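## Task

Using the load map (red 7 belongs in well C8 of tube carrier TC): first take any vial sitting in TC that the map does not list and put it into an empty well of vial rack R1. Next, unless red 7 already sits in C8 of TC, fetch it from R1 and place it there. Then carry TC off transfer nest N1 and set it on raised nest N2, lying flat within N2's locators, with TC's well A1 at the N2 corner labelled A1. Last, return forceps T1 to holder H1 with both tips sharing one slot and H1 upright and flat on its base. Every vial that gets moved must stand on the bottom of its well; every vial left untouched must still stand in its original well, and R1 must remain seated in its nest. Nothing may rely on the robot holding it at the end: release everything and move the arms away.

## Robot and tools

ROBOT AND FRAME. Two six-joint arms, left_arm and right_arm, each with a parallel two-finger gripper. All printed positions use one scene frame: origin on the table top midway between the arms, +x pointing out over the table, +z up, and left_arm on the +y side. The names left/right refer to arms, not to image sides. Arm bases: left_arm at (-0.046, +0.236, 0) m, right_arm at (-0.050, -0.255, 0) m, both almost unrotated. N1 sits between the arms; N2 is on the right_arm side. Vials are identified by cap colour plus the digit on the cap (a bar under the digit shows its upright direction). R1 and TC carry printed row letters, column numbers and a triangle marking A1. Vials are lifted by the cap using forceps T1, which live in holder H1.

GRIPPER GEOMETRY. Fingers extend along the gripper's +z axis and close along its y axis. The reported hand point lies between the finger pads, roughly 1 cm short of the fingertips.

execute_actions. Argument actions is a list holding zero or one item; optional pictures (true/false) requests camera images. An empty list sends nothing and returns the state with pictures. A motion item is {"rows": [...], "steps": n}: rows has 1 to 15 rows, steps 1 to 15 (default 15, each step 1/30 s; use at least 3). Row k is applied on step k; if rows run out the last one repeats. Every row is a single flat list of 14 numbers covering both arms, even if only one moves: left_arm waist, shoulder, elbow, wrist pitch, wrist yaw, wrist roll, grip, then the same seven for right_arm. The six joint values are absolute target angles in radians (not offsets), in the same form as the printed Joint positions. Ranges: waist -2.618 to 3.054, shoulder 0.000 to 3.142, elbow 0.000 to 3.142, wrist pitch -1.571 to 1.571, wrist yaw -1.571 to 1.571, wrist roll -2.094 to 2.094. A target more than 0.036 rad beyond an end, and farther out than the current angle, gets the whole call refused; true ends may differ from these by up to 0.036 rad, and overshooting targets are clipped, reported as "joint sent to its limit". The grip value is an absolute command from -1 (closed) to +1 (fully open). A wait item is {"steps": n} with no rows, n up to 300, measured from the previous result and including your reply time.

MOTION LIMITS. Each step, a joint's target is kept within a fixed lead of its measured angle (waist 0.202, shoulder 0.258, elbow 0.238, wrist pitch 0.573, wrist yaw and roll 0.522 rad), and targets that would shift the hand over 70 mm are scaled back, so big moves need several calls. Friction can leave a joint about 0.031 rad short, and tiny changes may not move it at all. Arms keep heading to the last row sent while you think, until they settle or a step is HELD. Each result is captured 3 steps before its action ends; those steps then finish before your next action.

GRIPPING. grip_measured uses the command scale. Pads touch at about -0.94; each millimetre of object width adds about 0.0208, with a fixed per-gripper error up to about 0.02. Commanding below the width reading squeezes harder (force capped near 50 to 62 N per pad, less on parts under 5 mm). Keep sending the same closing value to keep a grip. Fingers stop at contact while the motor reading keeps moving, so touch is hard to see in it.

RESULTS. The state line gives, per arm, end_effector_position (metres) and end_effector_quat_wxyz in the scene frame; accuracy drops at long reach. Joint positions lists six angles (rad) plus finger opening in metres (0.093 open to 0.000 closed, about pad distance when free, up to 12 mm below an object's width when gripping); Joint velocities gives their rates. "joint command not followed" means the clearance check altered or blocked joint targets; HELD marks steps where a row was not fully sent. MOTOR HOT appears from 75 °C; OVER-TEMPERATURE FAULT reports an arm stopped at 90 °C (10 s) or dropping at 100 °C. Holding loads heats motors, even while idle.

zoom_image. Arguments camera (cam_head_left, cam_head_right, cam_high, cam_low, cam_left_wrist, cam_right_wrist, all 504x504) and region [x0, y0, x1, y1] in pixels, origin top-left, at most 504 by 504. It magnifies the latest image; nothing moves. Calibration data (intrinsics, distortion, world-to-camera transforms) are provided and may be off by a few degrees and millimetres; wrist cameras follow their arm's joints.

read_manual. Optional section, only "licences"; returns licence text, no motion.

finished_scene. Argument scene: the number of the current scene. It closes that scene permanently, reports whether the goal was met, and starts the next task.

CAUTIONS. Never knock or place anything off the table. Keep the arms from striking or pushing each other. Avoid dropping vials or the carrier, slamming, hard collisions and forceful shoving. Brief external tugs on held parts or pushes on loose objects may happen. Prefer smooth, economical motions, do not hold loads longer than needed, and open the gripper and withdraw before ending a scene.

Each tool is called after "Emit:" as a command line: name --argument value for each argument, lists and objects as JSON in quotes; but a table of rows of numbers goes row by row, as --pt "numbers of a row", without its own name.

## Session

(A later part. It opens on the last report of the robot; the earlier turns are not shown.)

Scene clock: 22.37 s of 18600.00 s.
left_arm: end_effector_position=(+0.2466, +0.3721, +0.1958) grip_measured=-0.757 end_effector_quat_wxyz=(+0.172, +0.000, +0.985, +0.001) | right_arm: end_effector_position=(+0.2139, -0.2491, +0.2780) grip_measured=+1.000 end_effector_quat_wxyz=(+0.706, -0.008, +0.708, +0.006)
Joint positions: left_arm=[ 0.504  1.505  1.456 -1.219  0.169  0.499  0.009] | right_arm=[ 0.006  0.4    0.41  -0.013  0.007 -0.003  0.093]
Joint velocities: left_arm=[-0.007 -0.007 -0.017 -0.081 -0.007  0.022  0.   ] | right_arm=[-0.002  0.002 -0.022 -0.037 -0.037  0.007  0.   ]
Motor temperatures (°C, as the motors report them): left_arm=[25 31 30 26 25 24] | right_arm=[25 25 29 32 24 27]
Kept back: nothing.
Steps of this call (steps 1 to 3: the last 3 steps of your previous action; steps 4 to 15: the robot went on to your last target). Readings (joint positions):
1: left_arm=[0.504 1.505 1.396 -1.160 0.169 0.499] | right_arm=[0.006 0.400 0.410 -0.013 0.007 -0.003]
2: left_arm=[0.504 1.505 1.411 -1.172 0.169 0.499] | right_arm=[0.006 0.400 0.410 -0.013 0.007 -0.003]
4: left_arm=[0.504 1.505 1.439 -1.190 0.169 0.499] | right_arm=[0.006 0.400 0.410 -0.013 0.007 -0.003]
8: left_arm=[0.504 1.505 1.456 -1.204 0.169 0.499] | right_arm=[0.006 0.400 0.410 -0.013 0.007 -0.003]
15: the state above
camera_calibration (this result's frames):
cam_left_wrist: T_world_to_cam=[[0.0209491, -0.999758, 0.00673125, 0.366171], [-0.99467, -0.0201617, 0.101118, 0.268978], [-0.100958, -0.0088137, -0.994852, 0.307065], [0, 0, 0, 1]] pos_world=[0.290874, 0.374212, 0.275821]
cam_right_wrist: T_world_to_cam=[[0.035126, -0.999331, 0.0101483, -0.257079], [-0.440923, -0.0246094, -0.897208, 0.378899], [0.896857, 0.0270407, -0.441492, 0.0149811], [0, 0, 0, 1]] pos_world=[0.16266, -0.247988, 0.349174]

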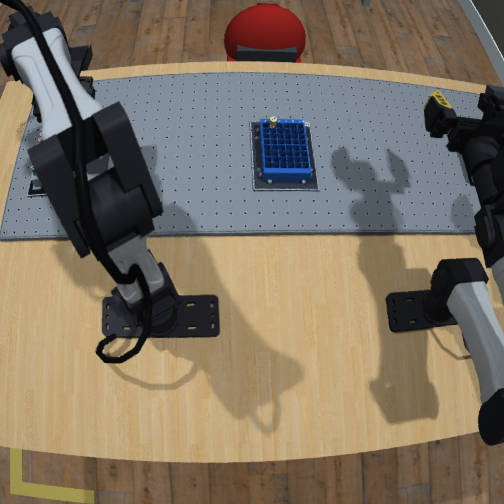

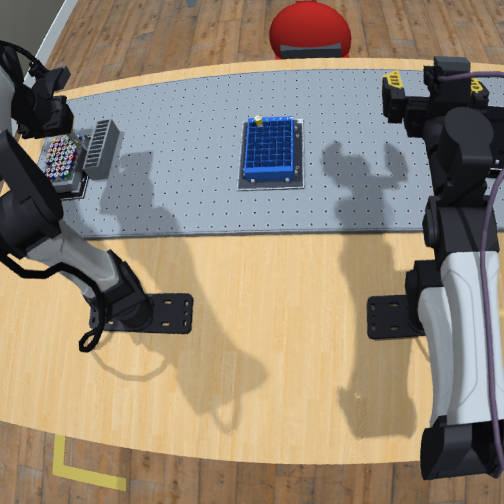

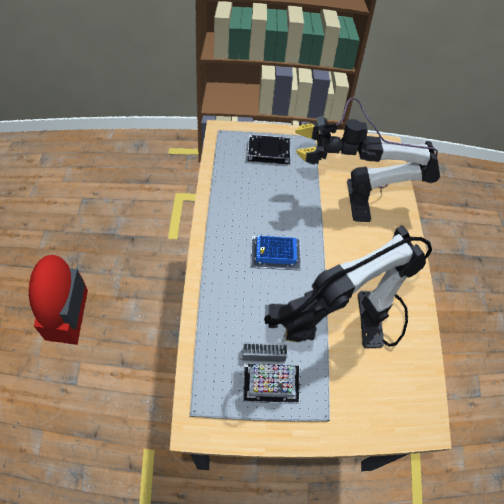

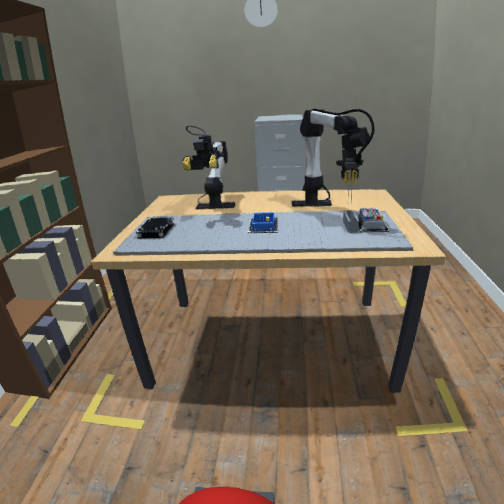

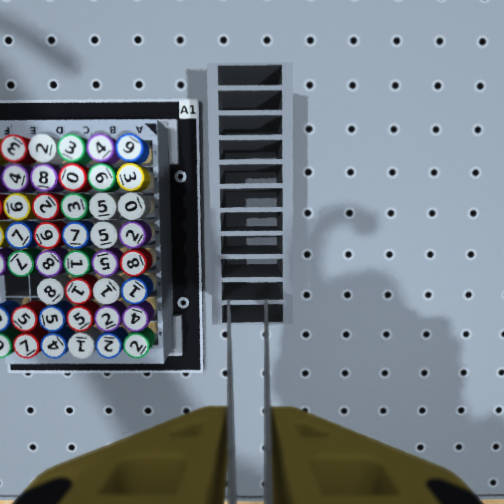

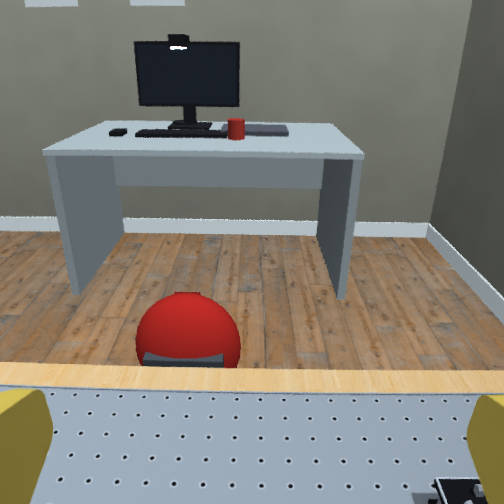

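Emit:
execute_actions --actions '[{"rows":[[0.54,1.505,1.485,-1.2,0.15,0.45,-0.76, 0,0.4,0.4,0,0,0,1],[0.56,1.515,1.495,-1.195,0.13,0.4,-0.76, 0,0.4,0.4,0,0,0,1],[0.58,1.525,1.505,-1.19,0.11,0.35,-0.76, 0,0.4,0.4,0,0,0,1],[0.60,1.535,1.515,-1.185,0.09,0.3,-0.76, 0,0.4,0.4,0,0,0,1],[0.62,1.545,1.525,-1.18,0.07,0.25,-0.76, 0,0.4,0.4,0,0,0,1],[0.64,1.555,1.535,-1.175,0.05,0.2,-0.76, 0,0.4,0.4,0,0,0,1],[0.66,1.565,1.545,-1.17,0.035,0.15,-0.76, 0,0.4,0.4,0,0,0,1],[0.68,1.575,1.555,-1.165,0.02,0.1,-0.76, 0,0.4,0.4,0,0,0,1],[0.70,1.585,1.565,-1.16,0.005,0.05,-0.76, 0,0.4,0.4,0,0,0,1],[0.72,1.595,1.572,-1.155,-0.008,0.0,-0.76, 0,0.4,0.4,0,0,0,1],[0.74,1.605,1.577,-1.15,-0.008,-0.006,-0.76, 0,0.4,0.4,0,0,0,1],[0.75,1.61,1.577,-1.15,-0.008,-0.006,-0.76, 0,0.4,0.4,0,0,0,1]]}]'

Emit:
execute_actions --actions '[{"steps":25}]' --pictures true

Scene clock: 23.10 s of 18600.00 s.
left_arm: end_effector_position=(+0.2215, +0.4676, +0.2050) grip_measured=-0.757 end_effector_quat_wxyz=(+0.173, -0.291, +0.939, +0.057) | right_arm: end_effector_position=(+0.2139, -0.2491, +0.2780) grip_measured=+1.000 end_effector_quat_wxyz=(+0.706, -0.008, +0.708, +0.006)
Joint positions: left_arm=[ 0.713  1.577  1.552 -1.181  0.04   0.125  0.009] | right_arm=[ 0.006  0.4    0.41  -0.013  0.007 -0.003  0.093]
Joint velocities: left_arm=[ 0.505  0.291  0.12   0.183 -0.3   -0.901 -0.   ] | right_arm=[-0.007 -0.007 -0.002  0.037  0.037  0.051  0.   ]
Motor temperatures (°C, as the motors report them): left_arm=[25 31 30 26 25 24] | right_arm=[25 25 29 32 24 27]
Steps of this call (steps 1 to 10: the robot went on to your last target; steps 11 to 22: the first 12 steps of this action). Readings (joint positions):
11: left_arm=[0.506 1.505 1.456 -1.222 0.169 0.494] | right_arm=[0.006 0.400 0.410 -0.013 0.007 -0.003]
12: left_arm=[0.513 1.505 1.459 -1.222 0.167 0.479] | right_arm=[0.006 0.400 0.410 -0.013 0.007 -0.003]
14: left_arm=[0.545 1.508 1.473 -1.221 0.152 0.431] | right_arm=[0.006 0.400 0.410 -0.013 0.007 -0.003]
18: left_arm=[0.632 1.535 1.518 -1.204 0.095 0.283] | right_arm=[0.006 0.400 0.410 -0.013 0.007 -0.003]
22: the state above

Scene clock: 23.93 s of 18600.00 s.
left_arm: end_effector_position=(+0.2128, +0.4846, +0.1992) grip_measured=-0.757 end_effector_quat_wxyz=(+0.164, -0.368, +0.913, +0.065) | right_arm: end_effector_position=(+0.2139, -0.2491, +0.2780) grip_measured=+1.000 end_effector_quat_wxyz=(+0.706, -0.008, +0.708, +0.006)
Joint positions: left_arm=[ 0.746  1.599  1.555 -1.171  0.002  0.     0.009] | right_arm=[ 0.006  0.4    0.41  -0.013  0.007 -0.003  0.093]
Joint velocities: left_arm=[-0.002 -0.007 -0.007 -0.037 -0.051  0.007 -0.   ] | right_arm=[-0.002  0.002 -0.002  0.007 -0.066 -0.037  0.   ]
Motor temperatures (°C, as the motors report them): left_arm=[25 31 30 26 25 24] | right_arm=[25 25 29 32 24 27]
Kept back: nothing.
Steps of this call (steps 1 to 3: the last 3 steps of your previous action; steps 4 to 25: the robot went on to your last target). Readings (joint positions):
1: left_arm=[0.729 1.585 1.554 -1.176 0.031 0.100] | right_arm=[0.006 0.400 0.410 -0.013 0.007 -0.003]
2: left_arm=[0.739 1.591 1.555 -1.173 0.022 0.079] | right_arm=[0.006 0.400 0.410 -0.013 0.007 -0.003]
4: left_arm=[0.746 1.598 1.555 -1.172 0.011 0.050] | right_arm=[0.006 0.400 0.410 -0.013 0.007 -0.003]
8: left_arm=[0.746 1.599 1.555 -1.171 0.005 0.020] | right_arm=[0.006 0.400 0.410 -0.013 0.007 -0.003]
25: the state above
camera_calibration (this result's frames):
cam_left_wrist: T_world_to_cam=[[0.708345, -0.7058, 0.00969781, 0.190028], [-0.703522, -0.704807, 0.0911252, 0.509031], [-0.0574811, -0.0713707, -0.995792, 0.329318], [0, 0, 0, 1]] pos_world=[0.242439, 0.516394, 0.279704]
cam_right_wrist: T_world_to_cam=[[0.035126, -0.999331, 0.0101483, -0.257079], [-0.440923, -0.0246094, -0.897208, 0.378899], [0.896857, 0.0270407, -0.441492, 0.0149811], [0, 0, 0, 1]] pos_world=[0.16266, -0.247988, 0.349174]

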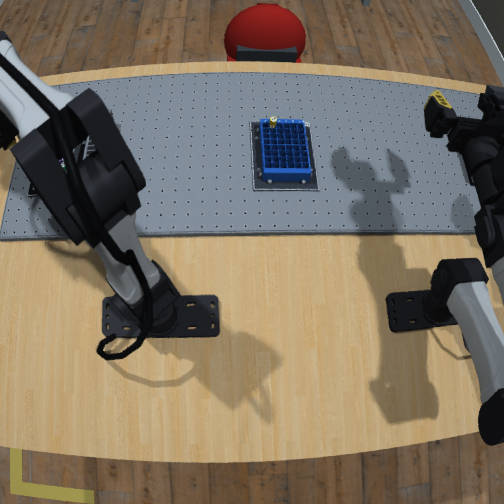

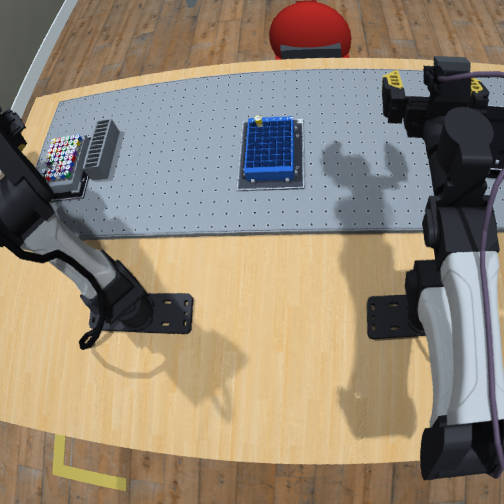

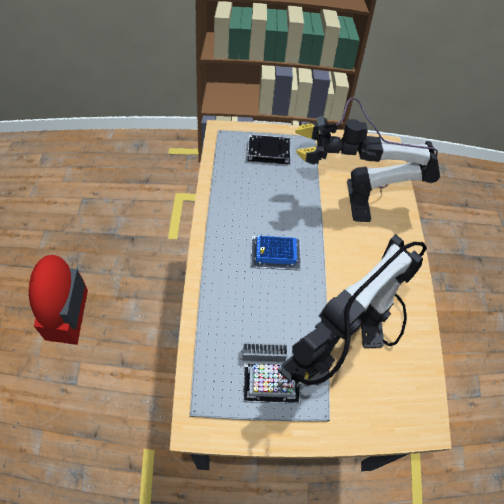

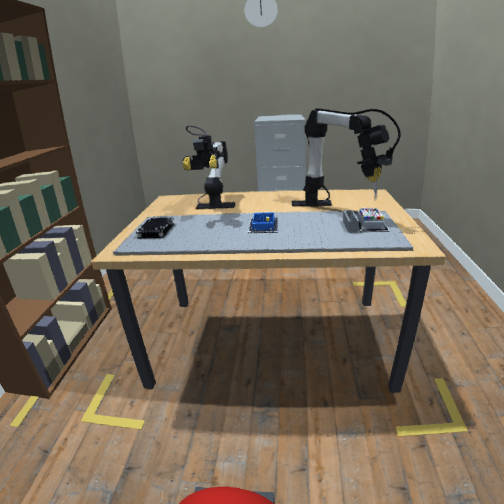

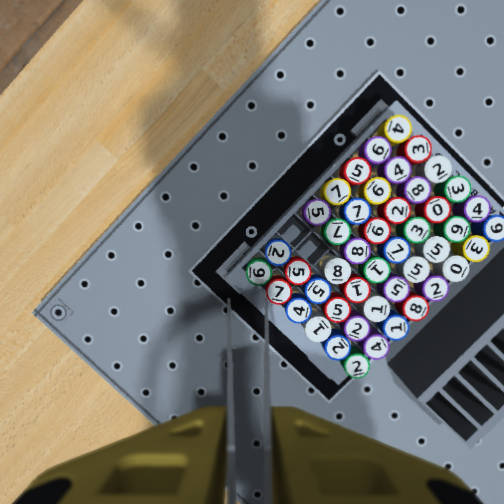

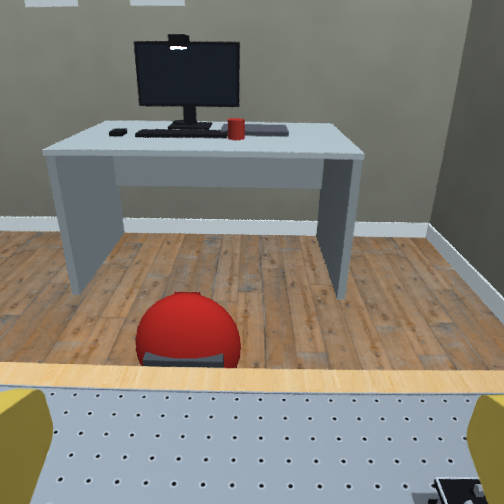

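Emit:
execute_actions --actions '[{"rows":[[0.73,1.61,1.535,-1.14,-0.008,-0.006,-0.76, 0,0.4,0.4,0,0,0,1],[0.72,1.61,1.525,-1.13,-0.008,-0.006,-0.76, 0,0.4,0.4,0,0,0,1],[0.71,1.61,1.515,-1.12,-0.008,-0.006,-0.76, 0,0.4,0.4,0,0,0,1],[0.70,1.61,1.505,-1.11,-0.008,-0.006,-0.76, 0,0.4,0.4,0,0,0,1],[0.695,1.61,1.495,-1.105,-0.008,-0.006,-0.76, 0,0.4,0.4,0,0,0,1],[0.695,1.61,1.483,-1.102,-0.008,-0.006,-0.76, 0,0.4,0.4,0,0,0,1]]}]'

Emit:
execute_actions --actions '[{"steps":15}]' --pictures true

Emit:
zoom_image --camera "cam_low" --region '[330,150,420,240]'

Emit:
zoom_image --camera "cam_left_wrist" --region '[150,200,350,400]'

Scene clock: 24.53 s of 18600.00 s.
left_arm: end_effector_position=(+0.2211, +0.4722, +0.1825) grip_measured=-0.757 end_effector_quat_wxyz=(+0.155, -0.349, +0.922, +0.060) | right_arm: end_effector_position=(+0.2139, -0.2491, +0.2780) grip_measured=+1.000 end_effector_quat_wxyz=(+0.706, -0.008, +0.708, +0.006)
Joint positions: left_arm=[ 0.703  1.599  1.494 -1.132 -0.002 -0.     0.009] | right_arm=[ 0.006  0.4    0.41  -0.013  0.007 -0.003  0.093]
Joint velocities: left_arm=[ 0.007 -0.012 -0.002  0.022  0.022 -0.022  0.   ] | right_arm=[-0.022 -0.007 -0.002  0.022  0.007  0.007  0.   ]
Motor temperatures (°C, as the motors report them): left_arm=[25 31 30 26 25 24] | right_arm=[25 25 29 32 24 27]
Steps of this call (steps 1 to 6: the robot went on to your last target; steps 7 to 18: the first 12 steps of this action). Readings (joint positions):
7: left_arm=[0.746 1.599 1.555 -1.170 0.002 -0.000] | right_arm=[0.006 0.400 0.410 -0.013 0.007 -0.003]
8: left_arm=[0.745 1.599 1.552 -1.166 0.001 -0.000] | right_arm=[0.006 0.400 0.410 -0.013 0.007 -0.003]
10: left_arm=[0.734 1.599 1.540 -1.153 -0.001 -0.000] | right_arm=[0.006 0.400 0.410 -0.013 0.007 -0.003]
14: left_arm=[0.705 1.599 1.501 -1.135 -0.002 -0.000] | right_arm=[0.006 0.400 0.410 -0.013 0.007 -0.003]
18: the state above

Scene clock: 25.03 s of 18600.00 s.
left_arm: end_effector_position=(+0.2225, +0.4735, +0.1832) grip_measured=-0.757 end_effector_quat_wxyz=(+0.159, -0.349, +0.921, +0.061) | right_arm: end_effector_position=(+0.2139, -0.2491, +0.2780) grip_measured=+1.000 end_effector_quat_wxyz=(+0.706, -0.008, +0.708, +0.006)
Joint positions: left_arm=[ 0.703  1.599  1.494 -1.123 -0.002 -0.     0.009] | right_arm=[ 0.006  0.4    0.41  -0.013  0.007 -0.003  0.093]
Joint velocities: left_arm=[-0.002  0.002 -0.027 -0.022  0.007  0.022  0.001] | right_arm=[-0.012 -0.012 -0.012 -0.037  0.007  0.007  0.   ]
Motor temperatures (°C, as the motors report them): left_arm=[25 31 30 26 25 24] | right_arm=[25 25 29 32 24 27]
Kept back: nothing.
Steps of this call (steps 1 to 3: the last 3 steps of your previous action; steps 4 to 15: the robot went on to your last target). Readings (joint positions):
1: left_arm=[0.703 1.599 1.494 -1.129 -0.002 -0.000] | right_arm=[0.006 0.400 0.410 -0.013 0.007 -0.003]
2: left_arm=[0.703 1.599 1.494 -1.128 -0.002 -0.000] | right_arm=[0.006 0.400 0.410 -0.013 0.007 -0.003]
4: left_arm=[0.703 1.599 1.494 -1.126 -0.002 -0.000] | right_arm=[0.006 0.400 0.410 -0.013 0.007 -0.003]
8: left_arm=[0.703 1.599 1.494 -1.124 -0.002 -0.000] | right_arm=[0.006 0.400 0.410 -0.013 0.007 -0.003]
15: the state above
All arms were judged still, so your last target was given up. Only a new action makes them travel on or press farther. Fingers that are still opening or closing keep moving.
camera_calibration (this result's frames):
cam_left_wrist: T_world_to_cam=[[0.679034, -0.734078, 0.00646065, 0.195952], [-0.730598, -0.674904, 0.103589, 0.499112], [-0.0716824, -0.075061, -0.994599, 0.317805], [0, 0, 0, 1]] pos_world=[0.254373, 0.504552, 0.26312]
cam_right_wrist: T_world_to_cam=[[0.035126, -0.999331, 0.0101483, -0.257079], [-0.440923, -0.0246094, -0.897208, 0.378899], [0.896857, 0.0270407, -0.441492, 0.0149811], [0, 0, 0, 1]] pos_world=[0.16266, -0.247988, 0.349174]

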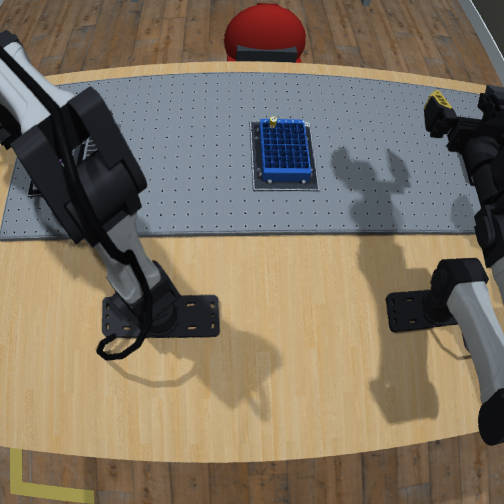

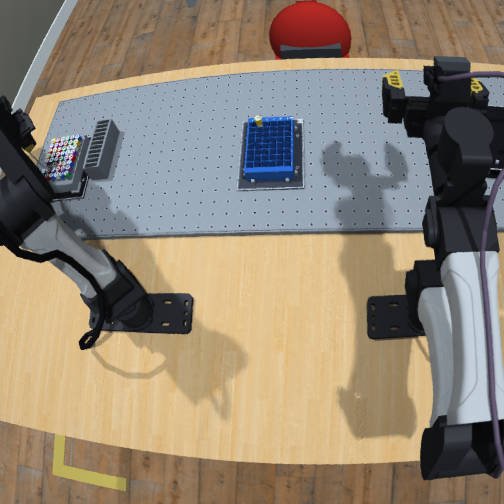

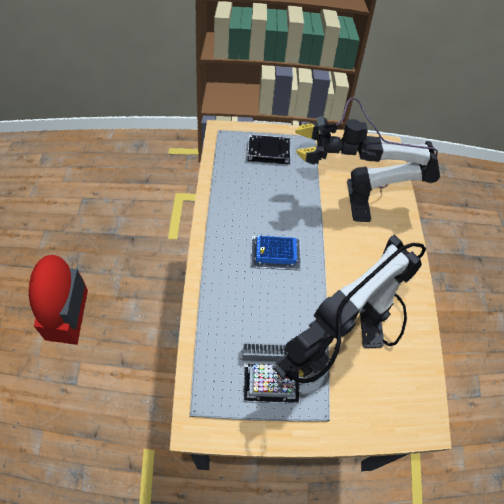

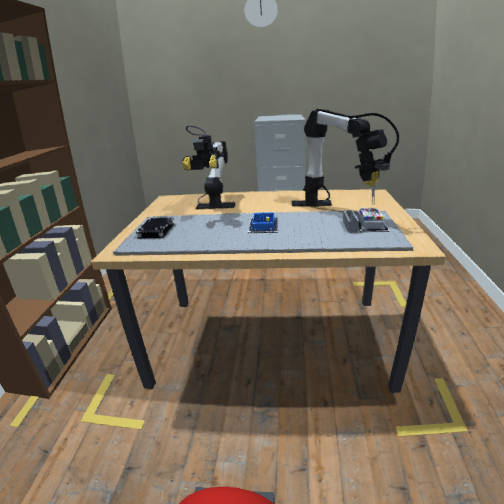

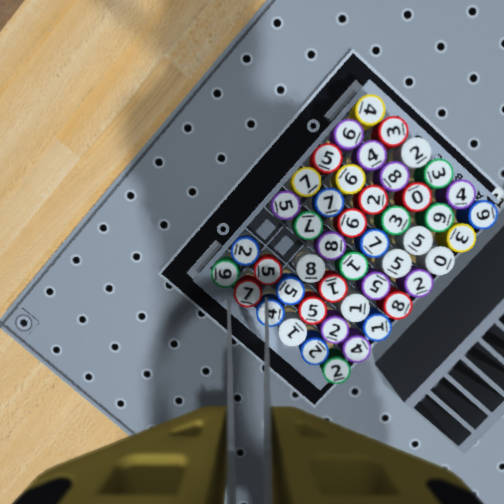

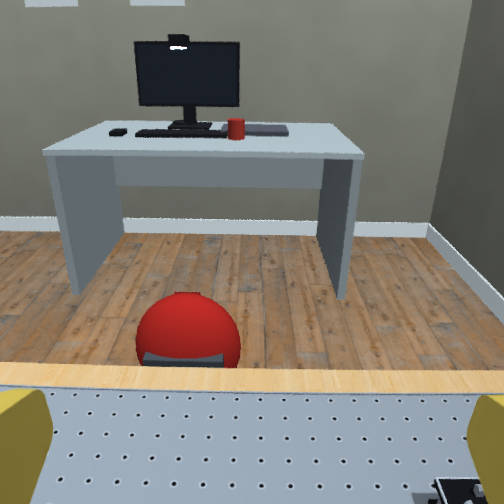

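Region (330, 150, 420, 240) of cam_low's 504x504 image, scaled by 5.600, with more detail than that image has.

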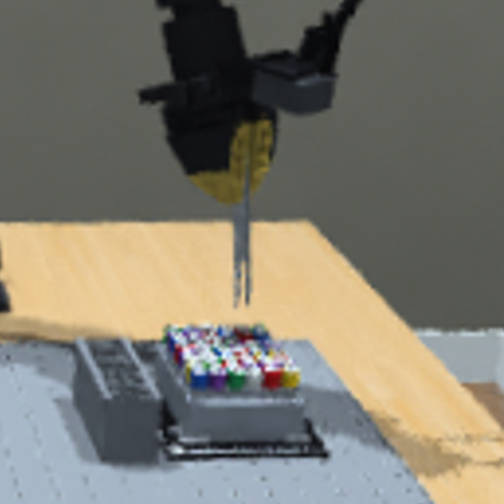

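Region (150, 200, 350, 400) of cam_left_wrist's 504x504 image, scaled by 2.520, with more detail than that image has.

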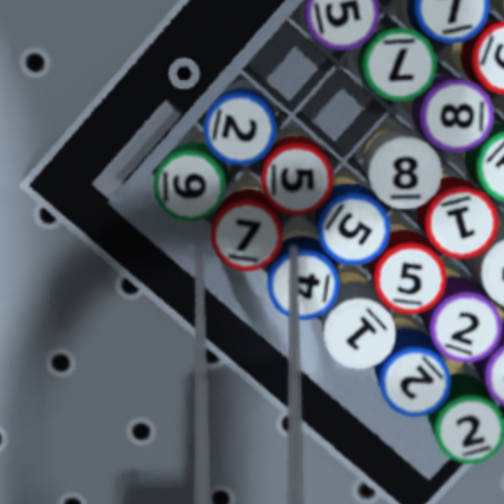

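Emit:
execute_actions --actions '[{"rows":[[0.695,1.61,1.473,-1.08,-0.008,-0.006,-0.76, 0,0.4,0.4,0,0,0,1],[0.695,1.61,1.465,-1.07,-0.008,-0.006,-0.76, 0,0.4,0.4,0,0,0,1],[0.695,1.61,1.457,-1.06,-0.008,-0.006,-0.76, 0,0.4,0.4,0,0,0,1],[0.695,1.61,1.449,-1.055,-0.008,-0.006,-0.76, 0,0.4,0.4,0,0,0,1],[0.695,1.61,1.441,-1.052,-0.008,-0.006,-0.76, 0,0.4,0.4,0,0,0,1],[0.695,1.61,1.433,-1.052,-0.008,-0.006,-0.76, 0,0.4,0.4,0,0,0,1]]}]'

Emit:
execute_actions --actions '[{"steps":15}]' --pictures true

Emit:
zoom_image --camera "cam_low" --region '[345,180,405,240]'

Emit:
zoom_image --camera "cam_left_wrist" --region '[170,220,330,380]'

Scene clock: 25.63 s of 18600.00 s.
left_arm: end_effector_position=(+0.2225, +0.4735, +0.1704) grip_measured=-0.757 end_effector_quat_wxyz=(+0.157, -0.349, +0.922, +0.060) | right_arm: end_effector_position=(+0.2139, -0.2491, +0.2780) grip_measured=+1.000 end_effector_quat_wxyz=(+0.706, -0.008, +0.708, +0.006)
Joint positions: left_arm=[ 0.703  1.599  1.445 -1.08  -0.002 -0.     0.009] | right_arm=[ 0.006  0.4    0.41  -0.013  0.007 -0.003  0.093]
Joint velocities: left_arm=[ 0.012  0.002 -0.007  0.081 -0.007  0.007 -0.001] | right_arm=[ 0.007 -0.007 -0.022 -0.066  0.007 -0.022  0.   ]
Motor temperatures (°C, as the motors report them): left_arm=[25 31 30 26 25 24] | right_arm=[25 25 29 33 24 27]
Steps of this call (steps 1 to 6: nothing new was sent; steps 7 to 18: the first 12 steps of this action). Readings (joint positions):
7: left_arm=[0.703 1.599 1.494 -1.121 -0.002 -0.000] | right_arm=[0.006 0.400 0.410 -0.013 0.007 -0.003]
8: left_arm=[0.703 1.599 1.491 -1.115 -0.002 -0.000] | right_arm=[0.006 0.400 0.410 -0.013 0.007 -0.003]
10: left_arm=[0.703 1.599 1.479 -1.099 -0.002 -0.000] | right_arm=[0.006 0.400 0.410 -0.013 0.007 -0.003]
14: left_arm=[0.703 1.599 1.450 -1.084 -0.002 -0.000] | right_arm=[0.006 0.400 0.410 -0.013 0.007 -0.003]
18: the state above

Scene clock: 26.13 s of 18600.00 s.
left_arm: end_effector_position=(+0.2237, +0.4745, +0.1709) grip_measured=-0.757 end_effector_quat_wxyz=(+0.160, -0.349, +0.921, +0.061) | right_arm: end_effector_position=(+0.2139, -0.2491, +0.2780) grip_measured=+1.000 end_effector_quat_wxyz=(+0.706, -0.008, +0.708, +0.006)
Joint positions: left_arm=[ 0.703  1.599  1.445 -1.073 -0.002 -0.     0.009] | right_arm=[ 0.006  0.4    0.41  -0.013  0.007 -0.003  0.093]
Joint velocities: left_arm=[ 0.002 -0.002  0.007  0.022 -0.007 -0.022 -0.001] | right_arm=[ 0.012 -0.022 -0.012  0.037  0.022 -0.037  0.   ]
Motor temperatures (°C, as the motors report them): left_arm=[25 31 30 26 25 24] | right_arm=[25 25 29 33 24 27]
Kept back: nothing.
Steps of this call (steps 1 to 3: the last 3 steps of your previous action; steps 4 to 15: the robot went on to your last target). Readings (joint positions):
1: left_arm=[0.703 1.599 1.445 -1.078 -0.002 -0.000] | right_arm=[0.006 0.400 0.410 -0.013 0.007 -0.003]
2: left_arm=[0.703 1.599 1.445 -1.077 -0.002 -0.000] | right_arm=[0.006 0.400 0.410 -0.013 0.007 -0.003]
4: left_arm=[0.703 1.599 1.445 -1.075 -0.002 -0.000] | right_arm=[0.006 0.400 0.410 -0.013 0.007 -0.003]
8: left_arm=[0.703 1.599 1.445 -1.074 -0.002 -0.000] | right_arm=[0.006 0.400 0.410 -0.013 0.007 -0.003]
15: the state above
All arms were judged still, so your last target was given up. Only a new action makes them travel on or press farther. Fingers that are still opening or closing keep moving.
camera_calibration (this result's frames):
cam_left_wrist: T_world_to_cam=[[0.679031, -0.734081, 0.00647797, 0.195996], [-0.730657, -0.674956, 0.102831, 0.50209], [-0.0711138, -0.0745584, -0.994678, 0.305406], [0, 0, 0, 1]] pos_world=[0.255487, 0.505537, 0.250881]
cam_right_wrist: T_world_to_cam=[[0.035126, -0.999331, 0.0101483, -0.257079], [-0.440923, -0.0246094, -0.897208, 0.378899], [0.896857, 0.0270407, -0.441492, 0.0149811], [0, 0, 0, 1]] pos_world=[0.16266, -0.247988, 0.349174]

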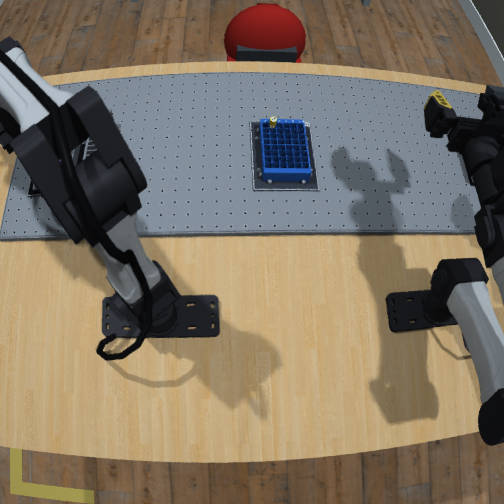

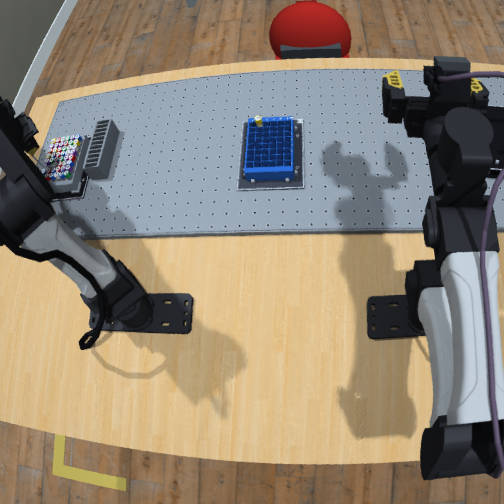

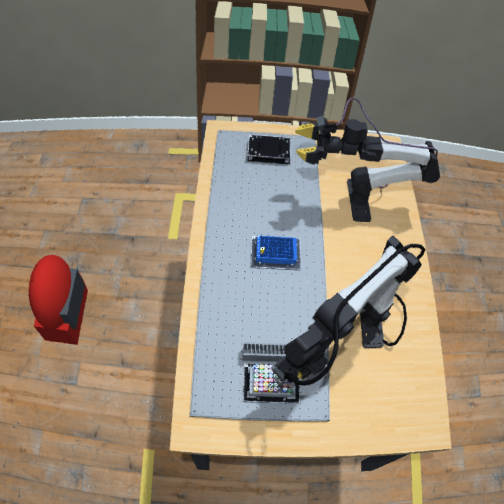

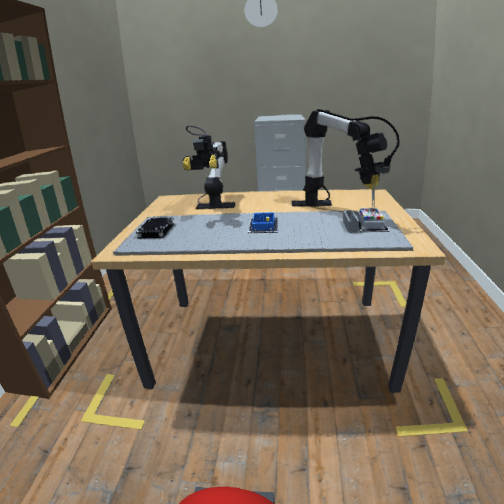

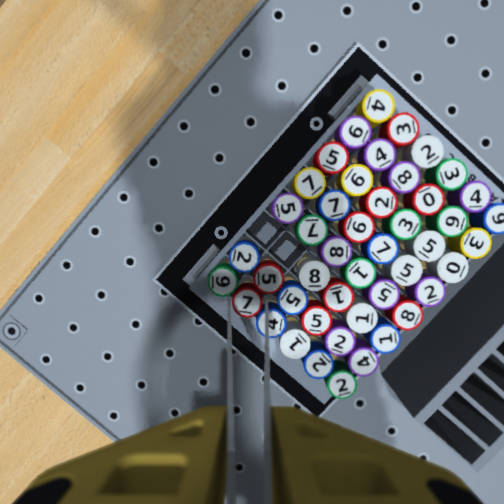

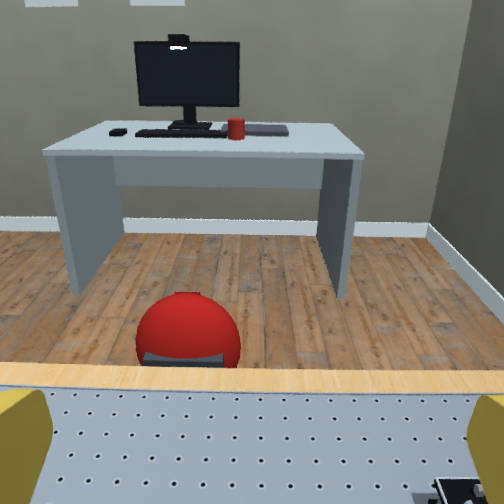

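Region (345, 180, 405, 240) of cam_low's 504x504 image, scaled by 8.400, with more detail than that image has.

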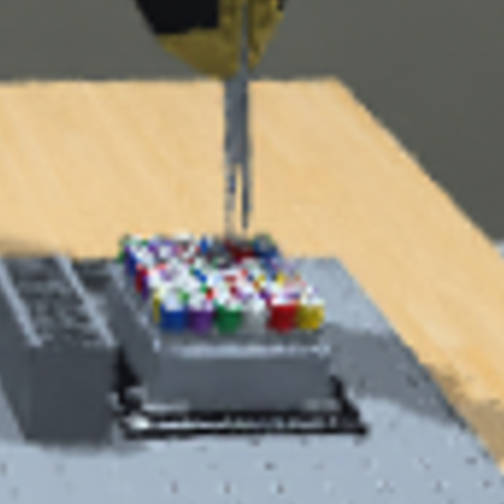

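Region (170, 220, 330, 380) of cam_left_wrist's 504x504 image, scaled by 3.150, with more detail than that image has.

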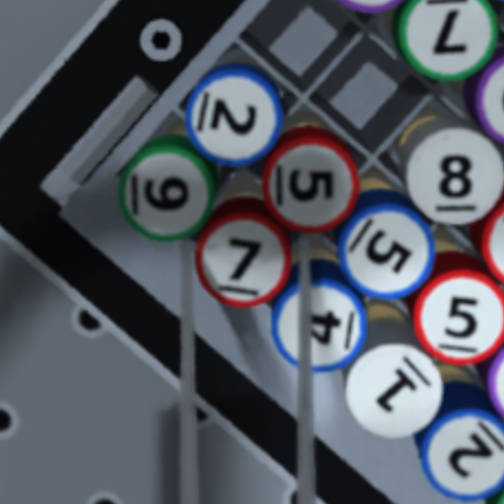

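Emit:
execute_actions --actions '[{"rows":[[0.695,1.61,1.428,-1.045,-0.008,-0.006,-0.76, 0,0.4,0.4,0,0,0,1],[0.695,1.61,1.423,-1.04,-0.008,-0.006,-0.76, 0,0.4,0.4,0,0,0,1],[0.695,1.61,1.418,-1.034,-0.008,-0.006,-0.76, 0,0.4,0.4,0,0,0,1],[0.695,1.61,1.413,-1.028,-0.008,-0.006,-0.76, 0,0.4,0.4,0,0,0,1],[0.695,1.61,1.408,-1.023,-0.008,-0.006,-0.76, 0,0.4,0.4,0,0,0,1],[0.695,1.61,1.403,-1.018,-0.008,-0.006,-0.76, 0,0.4,0.4,0,0,0,1],[0.695,1.61,1.398,-1.015,-0.008,-0.006,-0.76, 0,0.4,0.4,0,0,0,1],[0.695,1.61,1.393,-1.013,-0.008,-0.006,-0.76, 0,0.4,0.4,0,0,0,1],[0.695,1.61,1.388,-1.013,-0.008,-0.006,-0.76, 0,0.4,0.4,0,0,0,1]]}]'

Emit:
execute_actions --actions '[{"steps":15}]' --pictures true

Emit:
zoom_image --camera "cam_head_right" --region '[20,130,100,210]'

Emit:
zoom_image --camera "cam_left_wrist" --region '[170,220,330,380]'

Scene clock: 26.73 s of 18600.00 s.
left_arm: end_effector_position=(+0.2248, +0.4755, +0.1622) grip_measured=-0.757 end_effector_quat_wxyz=(+0.161, -0.349, +0.921, +0.062) | right_arm: end_effector_position=(+0.2139, -0.2491, +0.2780) grip_measured=+1.000 end_effector_quat_wxyz=(+0.706, -0.008, +0.708, +0.006)
Joint positions: left_arm=[ 0.703  1.599  1.409 -1.033 -0.002 -0.     0.009] | right_arm=[ 0.006  0.4    0.41  -0.013  0.007 -0.003  0.093]
Joint velocities: left_arm=[-0.002  0.002 -0.017  0.037  0.066  0.037 -0.   ] | right_arm=[-0.002  0.002  0.002  0.007  0.066 -0.007  0.   ]
Motor temperatures (°C, as the motors report them): left_arm=[25 31 30 26 25 24] | right_arm=[25 25 29 33 24 27]
Steps of this call (steps 1 to 6: nothing new was sent; steps 7 to 18: the first 12 steps of this action). Readings (joint positions):
7: left_arm=[0.703 1.599 1.445 -1.072 -0.002 -0.000] | right_arm=[0.006 0.400 0.410 -0.013 0.007 -0.003]
8: left_arm=[0.703 1.599 1.445 -1.071 -0.002 -0.000] | right_arm=[0.006 0.400 0.410 -0.013 0.007 -0.003]
10: left_arm=[0.703 1.599 1.440 -1.062 -0.002 -0.000] | right_arm=[0.006 0.400 0.410 -0.013 0.007 -0.003]
14: left_arm=[0.703 1.599 1.420 -1.045 -0.002 -0.000] | right_arm=[0.006 0.400 0.410 -0.013 0.007 -0.003]
18: the state above

Scene clock: 27.23 s of 18600.00 s.
left_arm: end_effector_position=(+0.2258, +0.4764, +0.1626) grip_measured=-0.757 end_effector_quat_wxyz=(+0.164, -0.349, +0.921, +0.063) | right_arm: end_effector_position=(+0.2139, -0.2491, +0.2780) grip_measured=+1.000 end_effector_quat_wxyz=(+0.706, -0.008, +0.708, +0.006)
Joint positions: left_arm=[ 0.703  1.599  1.409 -1.027 -0.002 -0.     0.009] | right_arm=[ 0.006  0.4    0.41  -0.013  0.007 -0.003  0.093]
Joint velocities: left_arm=[-0.007  0.007 -0.012  0.007  0.037  0.037  0.001] | right_arm=[ 0.002 -0.012  0.007  0.022 -0.037  0.007  0.   ]
Motor temperatures (°C, as the motors report them): left_arm=[25 31 30 26 25 24] | right_arm=[25 25 29 33 24 27]
Kept back: nothing.
Steps of this call (steps 1 to 3: the last 3 steps of your previous action; steps 4 to 15: the robot went on to your last target). Readings (joint positions):
1: left_arm=[0.703 1.599 1.409 -1.032 -0.002 -0.000] | right_arm=[0.006 0.400 0.410 -0.013 0.007 -0.003]
2: left_arm=[0.703 1.599 1.409 -1.031 -0.002 -0.000] | right_arm=[0.006 0.400 0.410 -0.013 0.007 -0.003]
4: left_arm=[0.703 1.599 1.409 -1.029 -0.002 -0.000] | right_arm=[0.006 0.400 0.410 -0.013 0.007 -0.003]
8: left_arm=[0.703 1.599 1.409 -1.027 -0.002 -0.000] | right_arm=[0.006 0.400 0.410 -0.013 0.007 -0.003]
15: the state above
All arms were judged still, so your last target was given up. Only a new action makes them travel on or press farther. Fingers that are still opening or closing keep moving.
camera_calibration (this result's frames):
cam_left_wrist: T_world_to_cam=[[0.678982, -0.734125, 0.00670267, 0.195979], [-0.731385, -0.675599, 0.0929625, 0.507886], [-0.0637177, -0.0680221, -0.995647, 0.292822], [0, 0, 0, 1]] pos_world=[0.257051, 0.506919, 0.24302]
cam_right_wrist: T_world_to_cam=[[0.035126, -0.999331, 0.0101483, -0.257079], [-0.440923, -0.0246094, -0.897208, 0.378899], [0.896857, 0.0270407, -0.441492, 0.0149811], [0, 0, 0, 1]] pos_world=[0.16266, -0.247988, 0.349174]

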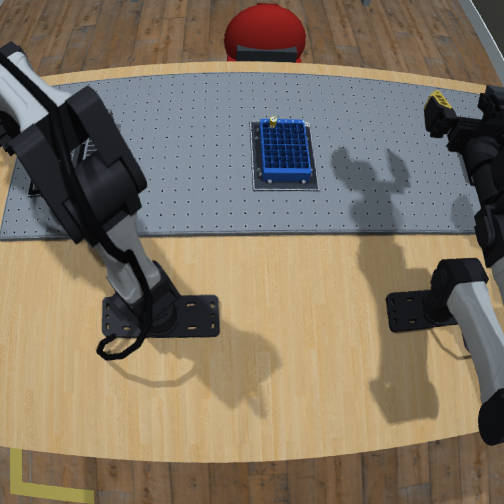

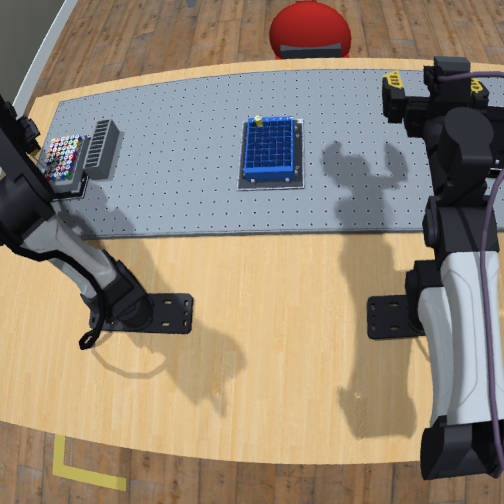

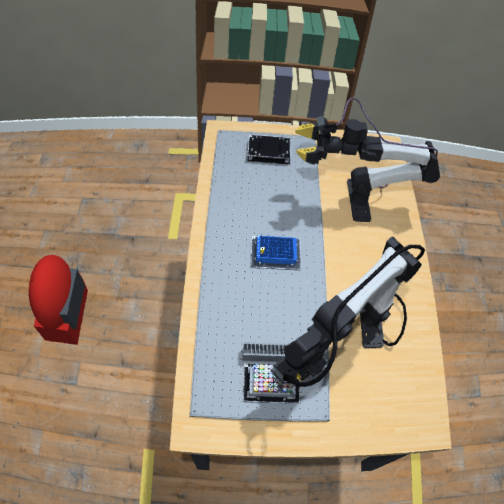

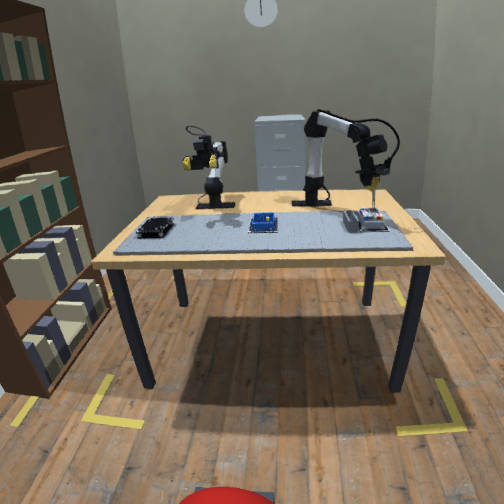

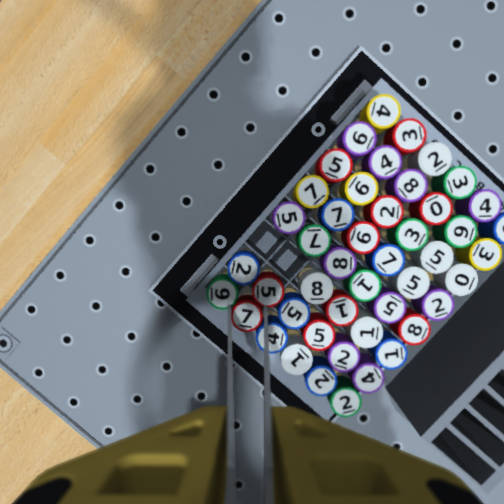

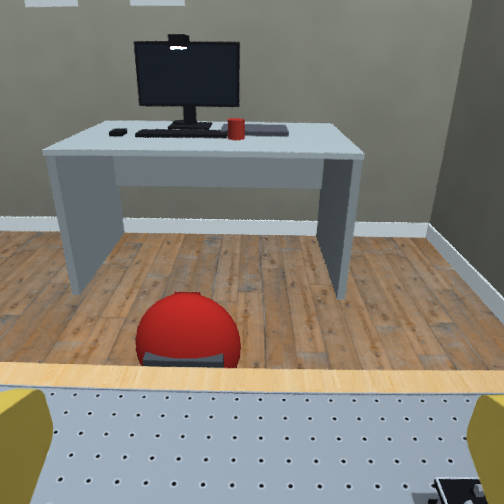

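Region (20, 130, 100, 210) of cam_head_right's 504x504 image, scaled by 6.300, with more detail than that image has.

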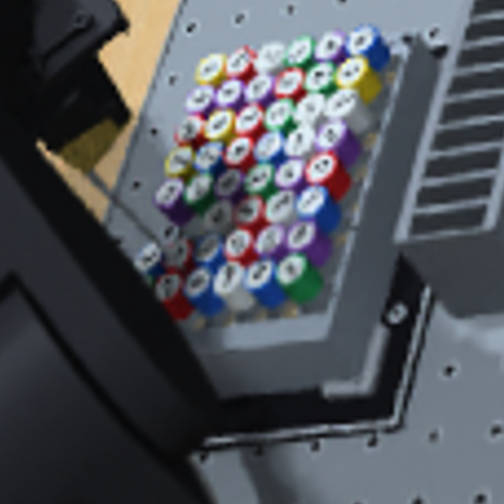

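Region (170, 220, 330, 380) of cam_left_wrist's 504x504 image, scaled by 3.150, with more detail than that image has.

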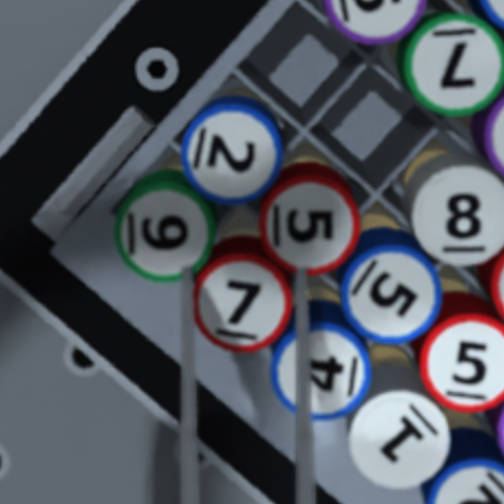

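Emit:
execute_actions --actions '[{"rows":[[0.695,1.575,1.41,-1.045,-0.008,-0.006,-0.76, 0,0.4,0.4,0,0,0,1],[0.695,1.57,1.41,-1.05,-0.008,-0.006,-0.76, 0,0.4,0.4,0,0,0,1],[0.695,1.566,1.41,-1.058,-0.008,-0.006,-0.76, 0,0.4,0.4,0,0,0,1]]}]'

Emit:
execute_actions --actions '[{"steps":10}]' --pictures true

Emit:
zoom_image --camera "cam_left_wrist" --region '[170,220,330,380]'

Scene clock: 27.80 s of 18600.00 s.
left_arm: end_effector_position=(+0.2227, +0.4736, +0.1640) grip_measured=-0.757 end_effector_quat_wxyz=(+0.160, -0.349, +0.921, +0.062) | right_arm: end_effector_position=(+0.2139, -0.2491, +0.2780) grip_measured=+1.000 end_effector_quat_wxyz=(+0.706, -0.008, +0.708, +0.006)
Joint positions: left_arm=[ 0.703  1.591  1.409 -1.044 -0.002 -0.     0.009] | right_arm=[ 0.006  0.4    0.41  -0.013  0.007 -0.003  0.093]
Joint velocities: left_arm=[-0.007 -0.007 -0.002 -0.037  0.037 -0.051  0.   ] | right_arm=[-0.002 -0.002  0.002  0.007 -0.037 -0.007  0.   ]
Motor temperatures (°C, as the motors report them): left_arm=[25 31 30 26 25 24] | right_arm=[25 25 29 33 24 27]
Steps of this call (steps 1 to 5: nothing new was sent; steps 6 to 17: the first 12 steps of this action). Readings (joint positions):
6: left_arm=[0.703 1.599 1.409 -1.027 -0.002 -0.000] | right_arm=[0.006 0.400 0.410 -0.013 0.007 -0.003]
7: left_arm=[0.703 1.599 1.409 -1.027 -0.002 -0.000] | right_arm=[0.006 0.400 0.410 -0.013 0.007 -0.003]
9: left_arm=[0.703 1.596 1.409 -1.031 -0.002 -0.000] | right_arm=[0.006 0.400 0.410 -0.013 0.007 -0.003]
13: left_arm=[0.703 1.591 1.409 -1.040 -0.002 -0.000] | right_arm=[0.006 0.400 0.410 -0.013 0.007 -0.003]
17: the state above

Scene clock: 28.13 s of 18600.00 s.
left_arm: end_effector_position=(+0.2223, +0.4733, +0.1638) grip_measured=-0.757 end_effector_quat_wxyz=(+0.159, -0.349, +0.921, +0.061) | right_arm: end_effector_position=(+0.2139, -0.2491, +0.2780) grip_measured=+1.000 end_effector_quat_wxyz=(+0.706, -0.008, +0.708, +0.006)
Joint positions: left_arm=[ 0.703  1.591  1.409 -1.046 -0.002 -0.     0.009] | right_arm=[ 0.006  0.4    0.41  -0.013  0.007 -0.003  0.093]
Joint velocities: left_arm=[-0.007 -0.007  0.002  0.051 -0.007  0.037  0.   ] | right_arm=[-0.017 -0.007 -0.022  0.007  0.007  0.081  0.   ]
Motor temperatures (°C, as the motors report them): left_arm=[25 32 30 26 25 24] | right_arm=[25 25 29 33 24 27]
Kept back: nothing.
Steps of this call (steps 1 to 3: the last 3 steps of your previous action; steps 4 to 10: the robot went on to your last target). Readings (joint positions):
1: left_arm=[0.703 1.591 1.409 -1.044 -0.002 -0.000] | right_arm=[0.006 0.400 0.410 -0.013 0.007 -0.003]
2: left_arm=[0.703 1.591 1.409 -1.045 -0.002 -0.000] | right_arm=[0.006 0.400 0.410 -0.013 0.007 -0.003]
4: left_arm=[0.703 1.591 1.409 -1.045 -0.002 -0.000] | right_arm=[0.006 0.400 0.410 -0.013 0.007 -0.003]
8: left_arm=[0.703 1.591 1.409 -1.046 -0.002 -0.000] | right_arm=[0.006 0.400 0.410 -0.013 0.007 -0.003]
10: the state above
camera_calibration (this result's frames):
cam_left_wrist: T_world_to_cam=[[0.679034, -0.734078, 0.00646065, 0.196083], [-0.730598, -0.674904, 0.103589, 0.500895], [-0.0716824, -0.075061, -0.994599, 0.298501], [0, 0, 0, 1]] pos_world=[0.254203, 0.504402, 0.243734]
cam_right_wrist: T_world_to_cam=[[0.035126, -0.999331, 0.0101483, -0.257079], [-0.440923, -0.0246094, -0.897208, 0.378899], [0.896857, 0.0270407, -0.441492, 0.0149811], [0, 0, 0, 1]] pos_world=[0.16266, -0.247988, 0.349174]

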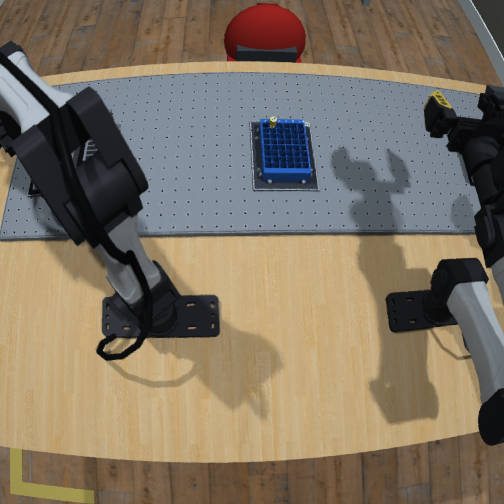

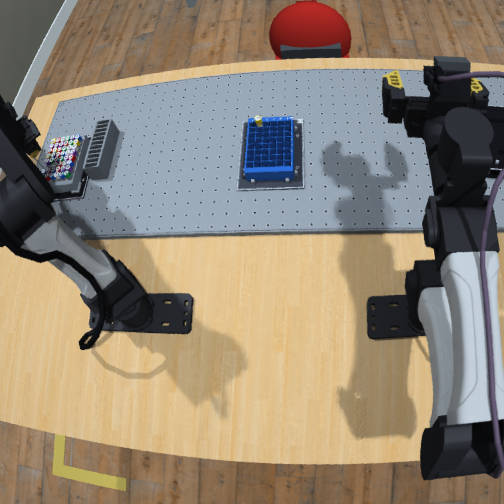

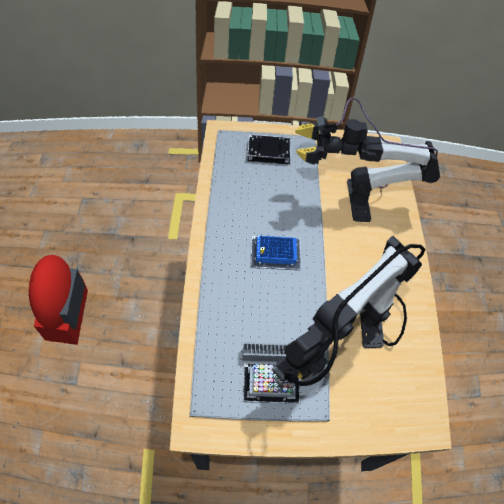

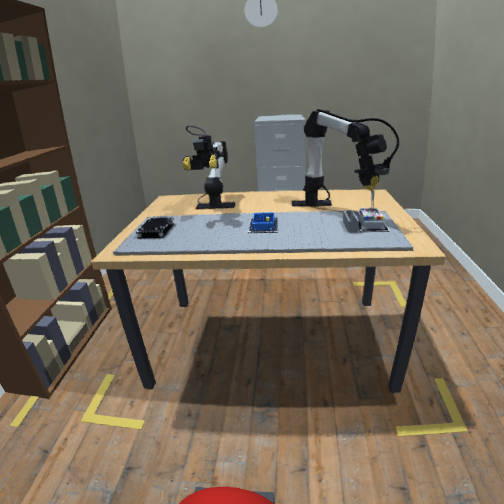

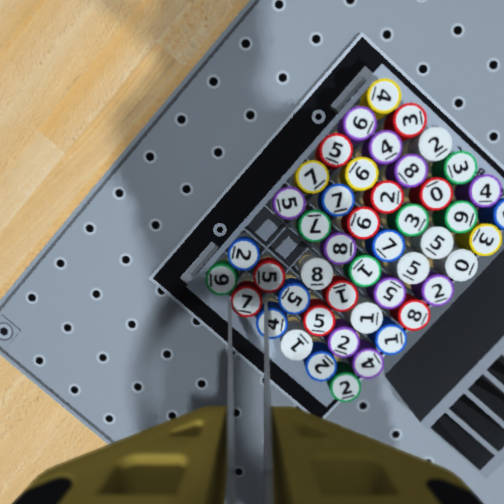

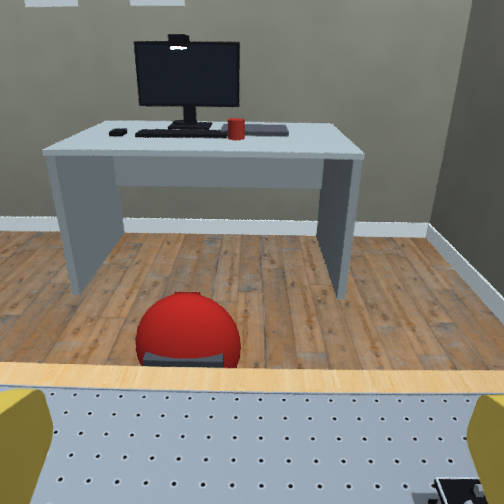

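Region (170, 220, 330, 380) of cam_left_wrist's 504x504 image, scaled by 3.150, with more detail than that image has.

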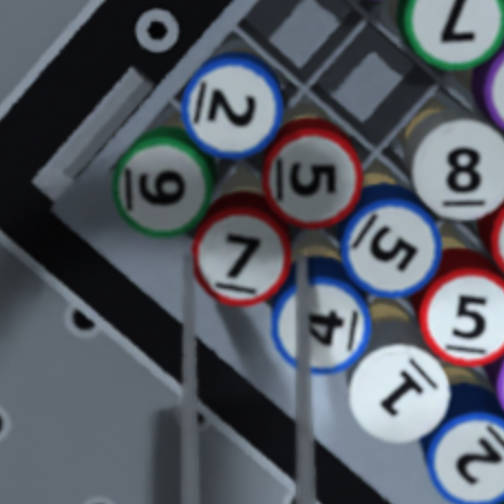

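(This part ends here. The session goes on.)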